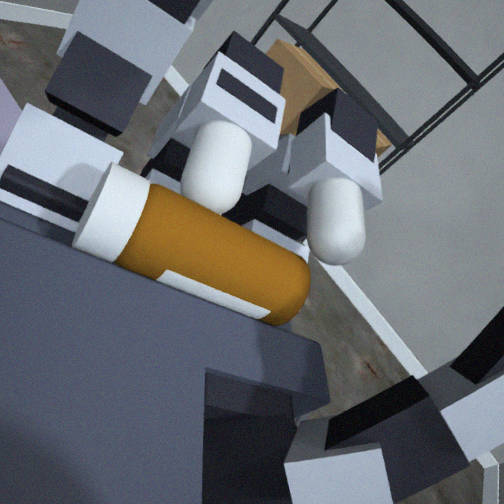

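Emit:
execute_actions:
  actions: []

Scene clock: 54.97 s of 4800.00 s.
left_arm: end_effector_position=(+0.4014, +0.7872, +0.6046) hand_goal=(+0.754, +0.000, +0.576, +0.696, +0.754, +0.000, +0.576, +0.696, +0.754, +0.000, +0.576, +0.696, +0.714, +0.678, +0.226, +0.168) hand_measured=(+0.764, +0.000, +0.576, +0.696, +0.764, +0.000, +0.576, +0.696, +0.764, +0.000, +0.576, +0.696, +0.724, +0.678, +0.226, +0.168) hand_current_ma=(+57, +0, +4, +0, +52, +0, +4, +0, +55, +0, +4, +0, +53, -4, -1, -2) hand_state=(goal, goal, goal, goal, goal, goal, goal, goal, goal, goal, goal, goal, goal, goal, goal, goal) hand_current_limit=0.40 hand_speed=-0.60 end_effector_quat_wxyz=(+0.290, +0.280, +0.627, +0.667) | right_arm: end_effector_position=(+0.4256, -0.0896, +0.4086) hand_goal=(+0.438, +0.000, -0.780, -0.434, +0.560, +0.000, -0.892, -0.760, +0.046, +0.000, -0.008, +0.280, -0.104, +0.266, +0.032, -0.018) hand_measured=(+0.444, +0.000, -0.778, -0.432, +0.588, +0.000, -0.828, -0.646, +0.062, +0.000, -0.006, +0.282, -0.088, +0.270, +0.034, -0.016) hand_current_ma=(+31, +0, +6, +12, +149, +0, +323, +440, +87, +0, +15, +12, +79, +31, +11, +11) hand_state=(goal, goal, goal, goal, blocked, goal, blocked, blocked, goal, goal, goal, goal, goal, goal, goal, goal) hand_current_limit=0.60 hand_speed=-0.30 end_effector_quat_wxyz=(+0.291, +0.281, +0.635, +0.658)
Joint positions: left_arm=[0.626 1.056 1.089 0.023 0.001 0.009] | right_arm=[ 1.018  1.109  0.605  0.539  0.071 -0.003]
Joint velocities: left_arm=[-0.005  0.005 -0.007  0.012  0.022 -0.007] | right_arm=[-0.005  0.015  0.007  0.007 -0.066  0.007]
Hand target (left_arm): +0.395, +0.782, +0.631; +0.296, +0.271, +0.610, +0.683
Hand target (right_arm): +0.425, -0.091, +0.433; +0.298, +0.272, +0.617, +0.676
Off the commanded pose (left_arm): 0.028 m, 3 deg.
Off the commanded pose (right_arm): 0.024 m, 3 deg.
Kept back: nothing.
Steps of this call (steps 1 to 22: nothing new was sent). Readings (end_effector_position | what the end effector reports):
1: left_arm (+0.4014, +0.7872, +0.6046) | right_arm (+0.4256, -0.0896, +0.4086) | left_arm hand_goal=(+0.754, +0.000, +0.576, +0.696, +0.754, +0.000, +0.576, +0.696, +0.754, +0.000, +0.576, +0.696, +0.714, +0.678, +0.226, +0.168) hand_measured=(+0.764, +0.000, +0.576, +0.696, +0.764, +0.000, +0.576, +0.696, +0.764, +0.000, +0.576, +0.696, +0.724, +0.678, +0.226, +0.168) hand_current_ma=(+57, +0, +4, +0, +52, +0, +4, +0, +55, +0, +4, +0, +53, -4, -1, -2) hand_state=(goal, goal, goal, goal, goal, goal, goal, goal, goal, goal, goal, goal, goal, goal, goal, goal) hand_current_limit=0.40 hand_speed=-0.60 | right_arm hand_goal=(+0.438, +0.000, -0.780, -0.434, +0.560, +0.000, -0.892, -0.760, +0.046, +0.000, -0.008, +0.280, -0.104, +0.266, +0.032, -0.018) hand_measured=(+0.444, +0.000, -0.778, -0.432, +0.588, +0.000, -0.828, -0.646, +0.062, +0.000, -0.006, +0.282, -0.088, +0.270, +0.034, -0.016) hand_current_ma=(+31, +0, +6, +12, +149, +0, +323, +440, +87, +0, +15, +12, +79, +31, +11, +11) hand_state=(goal, goal, goal, goal, blocked, goal, blocked, blocked, goal, goal, goal, goal, goal, goal, goal, goal) hand_current_limit=0.60 hand_speed=-0.30
2: left_arm (+0.4014, +0.7872, +0.6046) | right_arm (+0.4256, -0.0896, +0.4086) | left_arm hand_goal=(+0.754, +0.000, +0.576, +0.696, +0.754, +0.000, +0.576, +0.696, +0.754, +0.000, +0.576, +0.696, +0.714, +0.678, +0.226, +0.168) hand_measured=(+0.764, +0.000, +0.576, +0.696, +0.764, +0.000, +0.576, +0.696, +0.764, +0.000, +0.576, +0.696, +0.724, +0.678, +0.226, +0.168) hand_current_ma=(+57, +0, +4, +0, +52, +0, +4, +0, +55, +0, +4, +0, +53, -4, -1, -2) hand_state=(goal, goal, goal, goal, goal, goal, goal, goal, goal, goal, goal, goal, goal, goal, goal, goal) hand_current_limit=0.40 hand_speed=-0.60 | right_arm hand_goal=(+0.438, +0.000, -0.780, -0.434, +0.560, +0.000, -0.892, -0.760, +0.046, +0.000, -0.008, +0.280, -0.104, +0.266, +0.032, -0.018) hand_measured=(+0.444, +0.000, -0.778, -0.432, +0.588, +0.000, -0.828, -0.646, +0.062, +0.000, -0.006, +0.282, -0.088, +0.270, +0.034, -0.016) hand_current_ma=(+31, +0, +6, +12, +149, +0, +323, +440, +87, +0, +15, +12, +79, +31, +11, +11) hand_state=(goal, goal, goal, goal, blocked, goal, blocked, blocked, goal, goal, goal, goal, goal, goal, goal, goal) hand_current_limit=0.60 hand_speed=-0.30
4: left_arm (+0.4014, +0.7872, +0.6046) | right_arm (+0.4256, -0.0896, +0.4086) | left_arm hand_goal=(+0.754, +0.000, +0.576, +0.696, +0.754, +0.000, +0.576, +0.696, +0.754, +0.000, +0.576, +0.696, +0.714, +0.678, +0.226, +0.168) hand_measured=(+0.764, +0.000, +0.576, +0.696, +0.764, +0.000, +0.576, +0.696, +0.764, +0.000, +0.576, +0.696, +0.724, +0.678, +0.226, +0.168) hand_current_ma=(+57, +0, +4, +0, +52, +0, +4, +0, +55, +0, +4, +0, +53, -4, -1, -2) hand_state=(goal, goal, goal, goal, goal, goal, goal, goal, goal, goal, goal, goal, goal, goal, goal, goal) hand_current_limit=0.40 hand_speed=-0.60 | right_arm hand_goal=(+0.438, +0.000, -0.780, -0.434, +0.560, +0.000, -0.892, -0.760, +0.046, +0.000, -0.008, +0.280, -0.104, +0.266, +0.032, -0.018) hand_measured=(+0.444, +0.000, -0.778, -0.432, +0.588, +0.000, -0.828, -0.646, +0.062, +0.000, -0.006, +0.282, -0.088, +0.270, +0.034, -0.016) hand_current_ma=(+31, +0, +6, +12, +149, +0, +323, +440, +87, +0, +15, +12, +79, +31, +11, +11) hand_state=(goal, goal, goal, goal, blocked, goal, blocked, blocked, goal, goal, goal, goal, goal, goal, goal, goal) hand_current_limit=0.60 hand_speed=-0.30
8: left_arm (+0.4014, +0.7872, +0.6046) | right_arm (+0.4256, -0.0896, +0.4086) | left_arm hand_goal=(+0.754, +0.000, +0.576, +0.696, +0.754, +0.000, +0.576, +0.696, +0.754, +0.000, +0.576, +0.696, +0.714, +0.678, +0.226, +0.168) hand_measured=(+0.764, +0.000, +0.576, +0.696, +0.764, +0.000, +0.576, +0.696, +0.764, +0.000, +0.576, +0.696, +0.724, +0.678, +0.226, +0.168) hand_current_ma=(+57, +0, +4, +0, +52, +0, +4, +0, +55, +0, +4, +0, +53, -4, -1, -2) hand_state=(goal, goal, goal, goal, goal, goal, goal, goal, goal, goal, goal, goal, goal, goal, goal, goal) hand_current_limit=0.40 hand_speed=-0.60 | right_arm hand_goal=(+0.438, +0.000, -0.780, -0.434, +0.560, +0.000, -0.892, -0.760, +0.046, +0.000, -0.008, +0.280, -0.104, +0.266, +0.032, -0.018) hand_measured=(+0.444, +0.000, -0.778, -0.432, +0.588, +0.000, -0.828, -0.646, +0.062, +0.000, -0.006, +0.282, -0.088, +0.270, +0.034, -0.016) hand_current_ma=(+31, +0, +6, +12, +149, +0, +323, +440, +87, +0, +15, +12, +79, +31, +11, +11) hand_state=(goal, goal, goal, goal, blocked, goal, blocked, blocked, goal, goal, goal, goal, goal, goal, goal, goal) hand_current_limit=0.60 hand_speed=-0.30
22: the state above
camera_calibration (this result's frames):
cam_right_wrist: T_world_to_cam=[[0.456353, -0.647685, 0.61012, -0.473133], [-0.280576, -0.755446, -0.592097, 0.245462], [0.844405, 0.0990203, -0.526475, -0.0153281], [0, 0, 0, 1]] pos_world=[0.297729, -0.11949, 0.425935]

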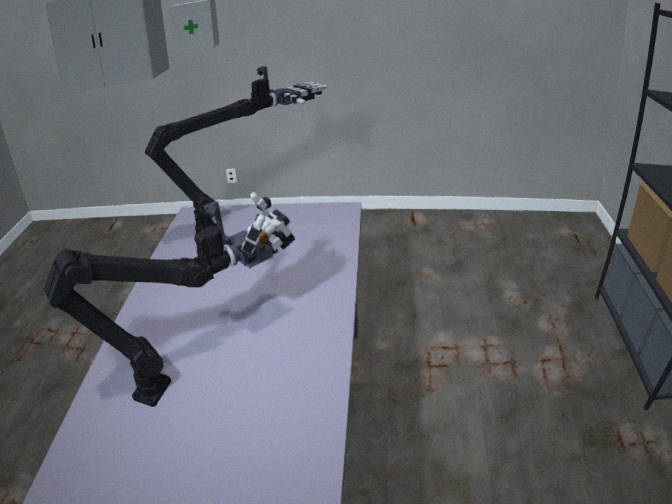

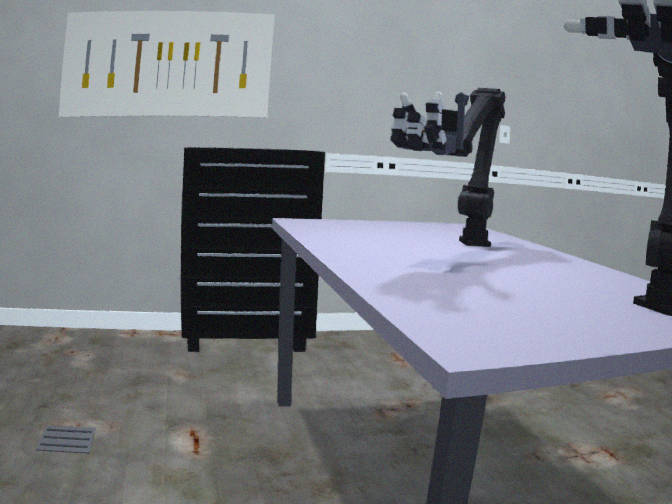

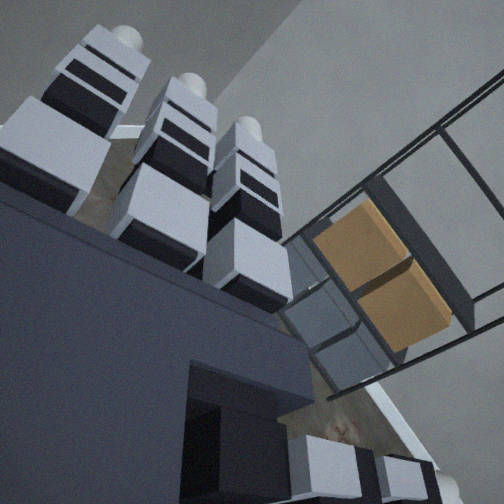

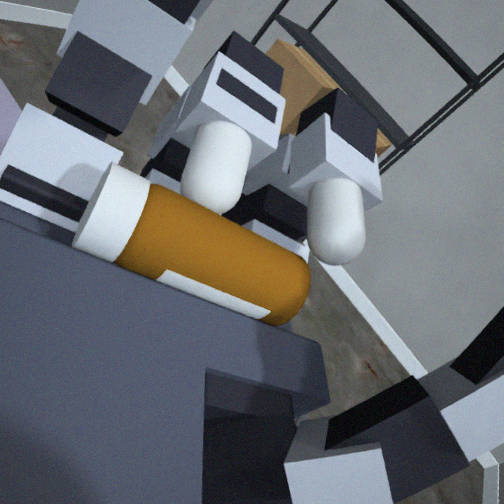

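Emit:
execute_actions:
  actions:
    - {"rows": [ [0,0.0463,-0.0099,-0.0163,0.0003,-0.0002,0.754,0,0.576,0.696,0.754,0,0.576,0.696,0.754,0,0.576,0.696,0.714,0.678,0.226,0.168,0.4,-0.6,0,0.0408,0,-0.0182,0.0006,0.0003,0.438,0,-0.78,-0.434,0.59,0,-0.82,-0.69,0.046,0,-0.008,0.28,-0.104,0.266,0.032,-0.018,0.6,-0.3], [0,0.0463,-0.0099,-0.0163,0.0003,-0.0002,0.754,0,0.576,0.696,0.754,0,0.576,0.696,0.754,0,0.576,0.696,0.714,0.678,0.226,0.168,0.4,-0.6,0,0.0408,0,-0.0182,0.0006,0.0003,0.438,0,-0.78,-0.434,0.59,0,-0.82,-0.69,0.046,0,-0.008,0.28,-0.104,0.266,0.032,-0.018,0.6,-0.3], [0,0.0463,-0.0099,-0.0163,0.0003,-0.0002,0.754,0,0.576,0.696,0.754,0,0.576,0.696,0.754,0,0.576,0.696,0.714,0.678,0.226,0.168,0.4,-0.6,0,0.0408,0,-0.0182,0.0006,0.0003,0.438,0,-0.78,-0.434,0.59,0,-0.82,-0.69,0.046,0,-0.008,0.28,-0.104,0.266,0.032,-0.018,0.6,-0.3], [0,0.0463,-0.0099,-0.0163,0.0003,-0.0002,0.754,0,0.576,0.696,0.754,0,0.576,0.696,0.754,0,0.576,0.696,0.714,0.678,0.226,0.168,0.4,-0.6,0,0.0408,0,-0.0182,0.0006,0.0003,0.438,0,-0.78,-0.434,0.59,0,-0.825,-0.70,0.046,0,-0.008,0.28,-0.104,0.266,0.032,-0.018,0.6,-0.3], [0,0.0463,-0.0099,-0.0163,0.0003,-0.0002,0.754,0,0.576,0.696,0.754,0,0.576,0.696,0.754,0,0.576,0.696,0.714,0.678,0.226,0.168,0.4,-0.6,0,0.0408,0,-0.0182,0.0006,0.0003,0.438,0,-0.78,-0.434,0.59,0,-0.83,-0.71,0.046,0,-0.008,0.28,-0.104,0.266,0.032,-0.018,0.6,-0.3], [0,0.0463,-0.0099,-0.0163,0.0003,-0.0002,0.754,0,0.576,0.696,0.754,0,0.576,0.696,0.754,0,0.576,0.696,0.714,0.678,0.226,0.168,0.4,-0.6,0,0.0408,0,-0.0182,0.0006,0.0003,0.438,0,-0.78,-0.434,0.59,0,-0.833,-0.72,0.046,0,-0.008,0.28,-0.104,0.266,0.032,-0.018,0.6,-0.3], [0,0.0463,-0.0099,-0.0163,0.0003,-0.0002,0.754,0,0.576,0.696,0.754,0,0.576,0.696,0.754,0,0.576,0.696,0.714,0.678,0.226,0.168,0.4,-0.6,0,0.0408,0,-0.0182,0.0006,0.0003,0.438,0,-0.78,-0.434,0.59,0,-0.836,-0.73,0.046,0,-0.008,0.28,-0.104,0.266,0.032,-0.018,0.6,-0.3], [0,0.0463,-0.0099,-0.0163,0.0003,-0.0002,0.754,0,0.576,0.696,0.754,0,0.576,0.696,0.754,0,0.576,0.696,0.714,0.678,0.226,0.168,0.4,-0.6,0,0.0408,0,-0.0182,0.0006,0.0003,0.438,0,-0.78,-0.434,0.59,0,-0.84,-0.74,0.046,0,-0.008,0.28,-0.104,0.266,0.032,-0.018,0.6,-0.3], [0,0.0463,-0.0099,-0.0163,0.0003,-0.0002,0.754,0,0.576,0.696,0.754,0,0.576,0.696,0.754,0,0.576,0.696,0.714,0.678,0.226,0.168,0.4,-0.6,0,0.0408,0,-0.0182,0.0006,0.0003,0.438,0,-0.78,-0.434,0.59,0,-0.845,-0.75,0.046,0,-0.008,0.28,-0.104,0.266,0.032,-0.018,0.6,-0.3], [0,0.0463,-0.0099,-0.0163,0.0003,-0.0002,0.754,0,0.576,0.696,0.754,0,0.576,0.696,0.754,0,0.576,0.696,0.714,0.678,0.226,0.168,0.4,-0.6,0,0.0408,0,-0.0182,0.0006,0.0003,0.438,0,-0.78,-0.434,0.59,0,-0.85,-0.76,0.046,0,-0.008,0.28,-0.104,0.266,0.032,-0.018,0.6,-0.3] ], "steps": 15}
  pictures: true

Scene clock: 56.77 s of 4800.00 s.
left_arm: end_effector_position=(+0.4014, +0.7872, +0.6046) hand_goal=(+0.754, +0.000, +0.576, +0.696, +0.754, +0.000, +0.576, +0.696, +0.754, +0.000, +0.576, +0.696, +0.714, +0.678, +0.226, +0.168) hand_measured=(+0.764, +0.000, +0.576, +0.696, +0.764, +0.000, +0.576, +0.696, +0.764, +0.000, +0.576, +0.696, +0.724, +0.678, +0.226, +0.168) hand_current_ma=(+57, +0, +4, +0, +52, +0, +4, +0, +55, +0, +4, +0, +53, -4, -1, -2) hand_state=(goal, goal, goal, goal, goal, goal, goal, goal, goal, goal, goal, goal, goal, goal, goal, goal) hand_current_limit=0.40 hand_speed=-0.60 end_effector_quat_wxyz=(+0.290, +0.280, +0.627, +0.667) | right_arm: end_effector_position=(+0.4256, -0.0896, +0.4086) hand_goal=(+0.438, +0.000, -0.780, -0.434, +0.590, +0.000, -0.850, -0.760, +0.046, +0.000, -0.008, +0.280, -0.104, +0.266, +0.032, -0.018) hand_measured=(+0.444, +0.000, -0.778, -0.432, +0.598, +0.000, -0.826, -0.736, +0.062, +0.000, -0.006, +0.282, -0.088, +0.270, +0.034, -0.016) hand_current_ma=(+31, +0, +6, +12, +47, +0, +99, +62, +87, +0, +15, +12, +79, +31, +11, +11) hand_state=(goal, goal, goal, goal, goal, goal, moving, moving, goal, goal, goal, goal, goal, goal, goal, goal) hand_current_limit=0.60 hand_speed=-0.30 end_effector_quat_wxyz=(+0.291, +0.281, +0.635, +0.658)
Joint positions: left_arm=[0.626 1.056 1.089 0.023 0.001 0.009] | right_arm=[ 1.018  1.109  0.605  0.539  0.071 -0.003]
Joint velocities: left_arm=[-0.015  0.005  0.007 -0.012  0.022  0.007] | right_arm=[-0.005 -0.005  0.007  0.012 -0.007  0.007]
Steps of this call (steps 1 to 43: nothing new was sent; steps 44 to 54: the first 11 steps of this action). Readings (end_effector_position | what the end effector reports):
44: left_arm (+0.4014, +0.7872, +0.6046) | right_arm (+0.4256, -0.0896, +0.4086) | left_arm hand_goal=(+0.754, +0.000, +0.576, +0.696, +0.754, +0.000, +0.576, +0.696, +0.754, +0.000, +0.576, +0.696, +0.714, +0.678, +0.226, +0.168) hand_measured=(+0.764, +0.000, +0.576, +0.696, +0.764, +0.000, +0.576, +0.696, +0.764, +0.000, +0.576, +0.696, +0.724, +0.678, +0.226, +0.168) hand_current_ma=(+57, +0, +4, +0, +52, +0, +4, +0, +55, +0, +4, +0, +53, -4, -1, -2) hand_state=(goal, goal, goal, goal, goal, goal, goal, goal, goal, goal, goal, goal, goal, goal, goal, goal) hand_current_limit=0.40 hand_speed=-0.60 | right_arm hand_goal=(+0.438, +0.000, -0.780, -0.434, +0.590, +0.000, -0.820, -0.690, +0.046, +0.000, -0.008, +0.280, -0.104, +0.266, +0.032, -0.018) hand_measured=(+0.444, +0.000, -0.778, -0.432, +0.588, +0.000, -0.828, -0.646, +0.062, +0.000, -0.006, +0.282, -0.088, +0.270, +0.034, -0.016) hand_current_ma=(+31, +0, +6, +12, +149, +0, +323, +440, +87, +0, +15, +12, +79, +31, +11, +11) hand_state=(goal, goal, goal, goal, moving, goal, moving, moving, goal, goal, goal, goal, goal, goal, goal, goal) hand_current_limit=0.60 hand_speed=-0.30
45: left_arm (+0.4014, +0.7872, +0.6046) | right_arm (+0.4256, -0.0896, +0.4086) | left_arm hand_goal=(+0.754, +0.000, +0.576, +0.696, +0.754, +0.000, +0.576, +0.696, +0.754, +0.000, +0.576, +0.696, +0.714, +0.678, +0.226, +0.168) hand_measured=(+0.764, +0.000, +0.576, +0.696, +0.764, +0.000, +0.576, +0.696, +0.764, +0.000, +0.576, +0.696, +0.724, +0.678, +0.226, +0.168) hand_current_ma=(+57, +0, +4, +0, +52, +0, +4, +0, +55, +0, +4, +0, +53, -4, -1, -2) hand_state=(goal, goal, goal, goal, goal, goal, goal, goal, goal, goal, goal, goal, goal, goal, goal, goal) hand_current_limit=0.40 hand_speed=-0.60 | right_arm hand_goal=(+0.438, +0.000, -0.780, -0.434, +0.590, +0.000, -0.820, -0.690, +0.046, +0.000, -0.008, +0.280, -0.104, +0.266, +0.032, -0.018) hand_measured=(+0.444, +0.000, -0.778, -0.432, +0.590, +0.000, -0.826, -0.646, +0.062, +0.000, -0.006, +0.282, -0.088, +0.270, +0.034, -0.016) hand_current_ma=(+31, +0, +6, +12, +42, +0, +146, +204, +87, +0, +15, +12, +79, +31, +11, +11) hand_state=(goal, goal, goal, goal, moving, goal, moving, moving, goal, goal, goal, goal, goal, goal, goal, goal) hand_current_limit=0.60 hand_speed=-0.30
47: left_arm (+0.4014, +0.7872, +0.6046) | right_arm (+0.4256, -0.0896, +0.4086) | left_arm hand_goal=(+0.754, +0.000, +0.576, +0.696, +0.754, +0.000, +0.576, +0.696, +0.754, +0.000, +0.576, +0.696, +0.714, +0.678, +0.226, +0.168) hand_measured=(+0.764, +0.000, +0.576, +0.696, +0.764, +0.000, +0.576, +0.696, +0.764, +0.000, +0.576, +0.696, +0.724, +0.678, +0.226, +0.168) hand_current_ma=(+57, +0, +4, +0, +52, +0, +4, +0, +55, +0, +4, +0, +53, -4, -1, -2) hand_state=(goal, goal, goal, goal, goal, goal, goal, goal, goal, goal, goal, goal, goal, goal, goal, goal) hand_current_limit=0.40 hand_speed=-0.60 | right_arm hand_goal=(+0.438, +0.000, -0.780, -0.434, +0.590, +0.000, -0.824, -0.700, +0.046, +0.000, -0.008, +0.280, -0.104, +0.266, +0.032, -0.018) hand_measured=(+0.444, +0.000, -0.778, -0.432, +0.598, +0.000, -0.814, -0.668, +0.062, +0.000, -0.006, +0.282, -0.088, +0.270, +0.034, -0.016) hand_current_ma=(+31, +0, +6, +12, +46, +0, +16, +24, +87, +0, +15, +12, +79, +31, +11, +11) hand_state=(goal, goal, goal, goal, moving, goal, moving, moving, goal, goal, goal, goal, goal, goal, goal, goal) hand_current_limit=0.60 hand_speed=-0.30
51: left_arm (+0.4014, +0.7872, +0.6046) | right_arm (+0.4256, -0.0896, +0.4086) | left_arm hand_goal=(+0.754, +0.000, +0.576, +0.696, +0.754, +0.000, +0.576, +0.696, +0.754, +0.000, +0.576, +0.696, +0.714, +0.678, +0.226, +0.168) hand_measured=(+0.764, +0.000, +0.576, +0.696, +0.764, +0.000, +0.576, +0.696, +0.764, +0.000, +0.576, +0.696, +0.724, +0.678, +0.226, +0.168) hand_current_ma=(+57, +0, +4, +0, +52, +0, +4, +0, +55, +0, +4, +0, +53, -4, -1, -2) hand_state=(goal, goal, goal, goal, goal, goal, goal, goal, goal, goal, goal, goal, goal, goal, goal, goal) hand_current_limit=0.40 hand_speed=-0.60 | right_arm hand_goal=(+0.438, +0.000, -0.780, -0.434, +0.590, +0.000, -0.840, -0.740, +0.046, +0.000, -0.008, +0.280, -0.104, +0.266, +0.032, -0.018) hand_measured=(+0.444, +0.000, -0.778, -0.432, +0.598, +0.000, -0.820, -0.708, +0.062, +0.000, -0.006, +0.282, -0.088, +0.270, +0.034, -0.016) hand_current_ma=(+31, +0, +6, +12, +47, +0, +71, +58, +87, +0, +15, +12, +79, +31, +11, +11) hand_state=(goal, goal, goal, goal, goal, goal, moving, moving, goal, goal, goal, goal, goal, goal, goal, goal) hand_current_limit=0.60 hand_speed=-0.30
54: the state above
camera_calibration (this result's frames):
cam_right_wrist: T_world_to_cam=[[0.456353, -0.647685, 0.61012, -0.473133], [-0.280576, -0.755446, -0.592097, 0.245462], [0.844405, 0.0990203, -0.526475, -0.0153281], [0, 0, 0, 1]] pos_world=[0.297729, -0.11949, 0.425935]

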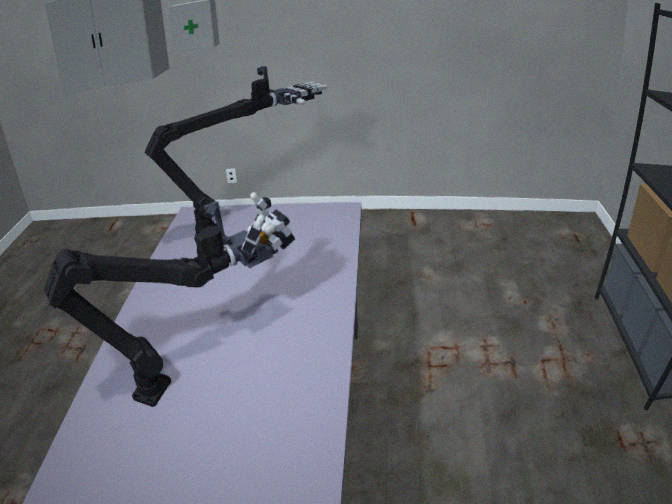

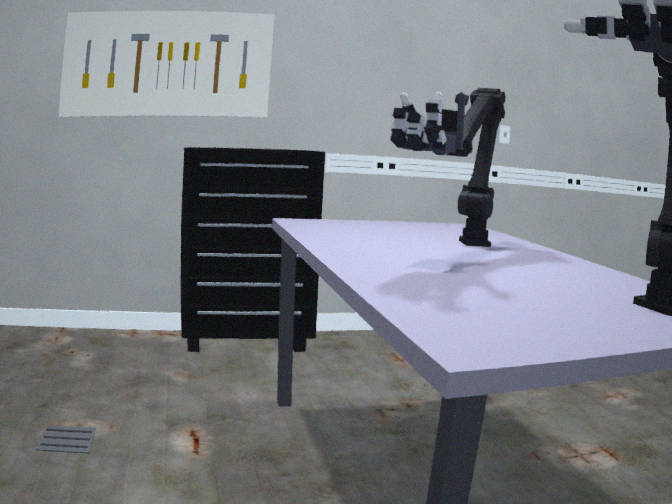

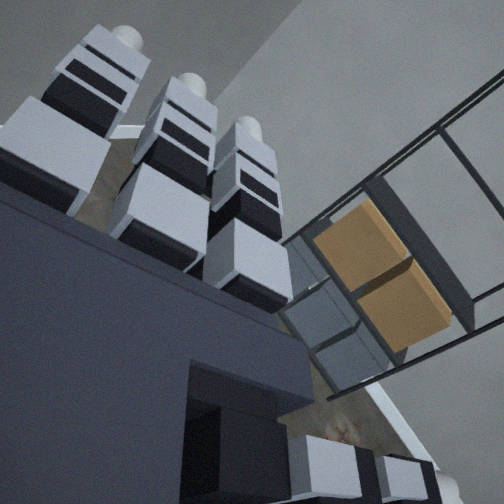

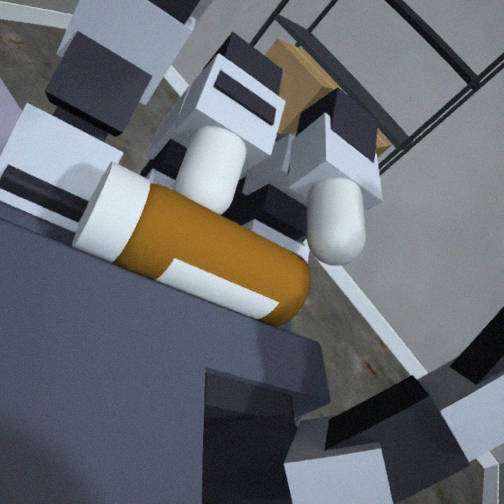

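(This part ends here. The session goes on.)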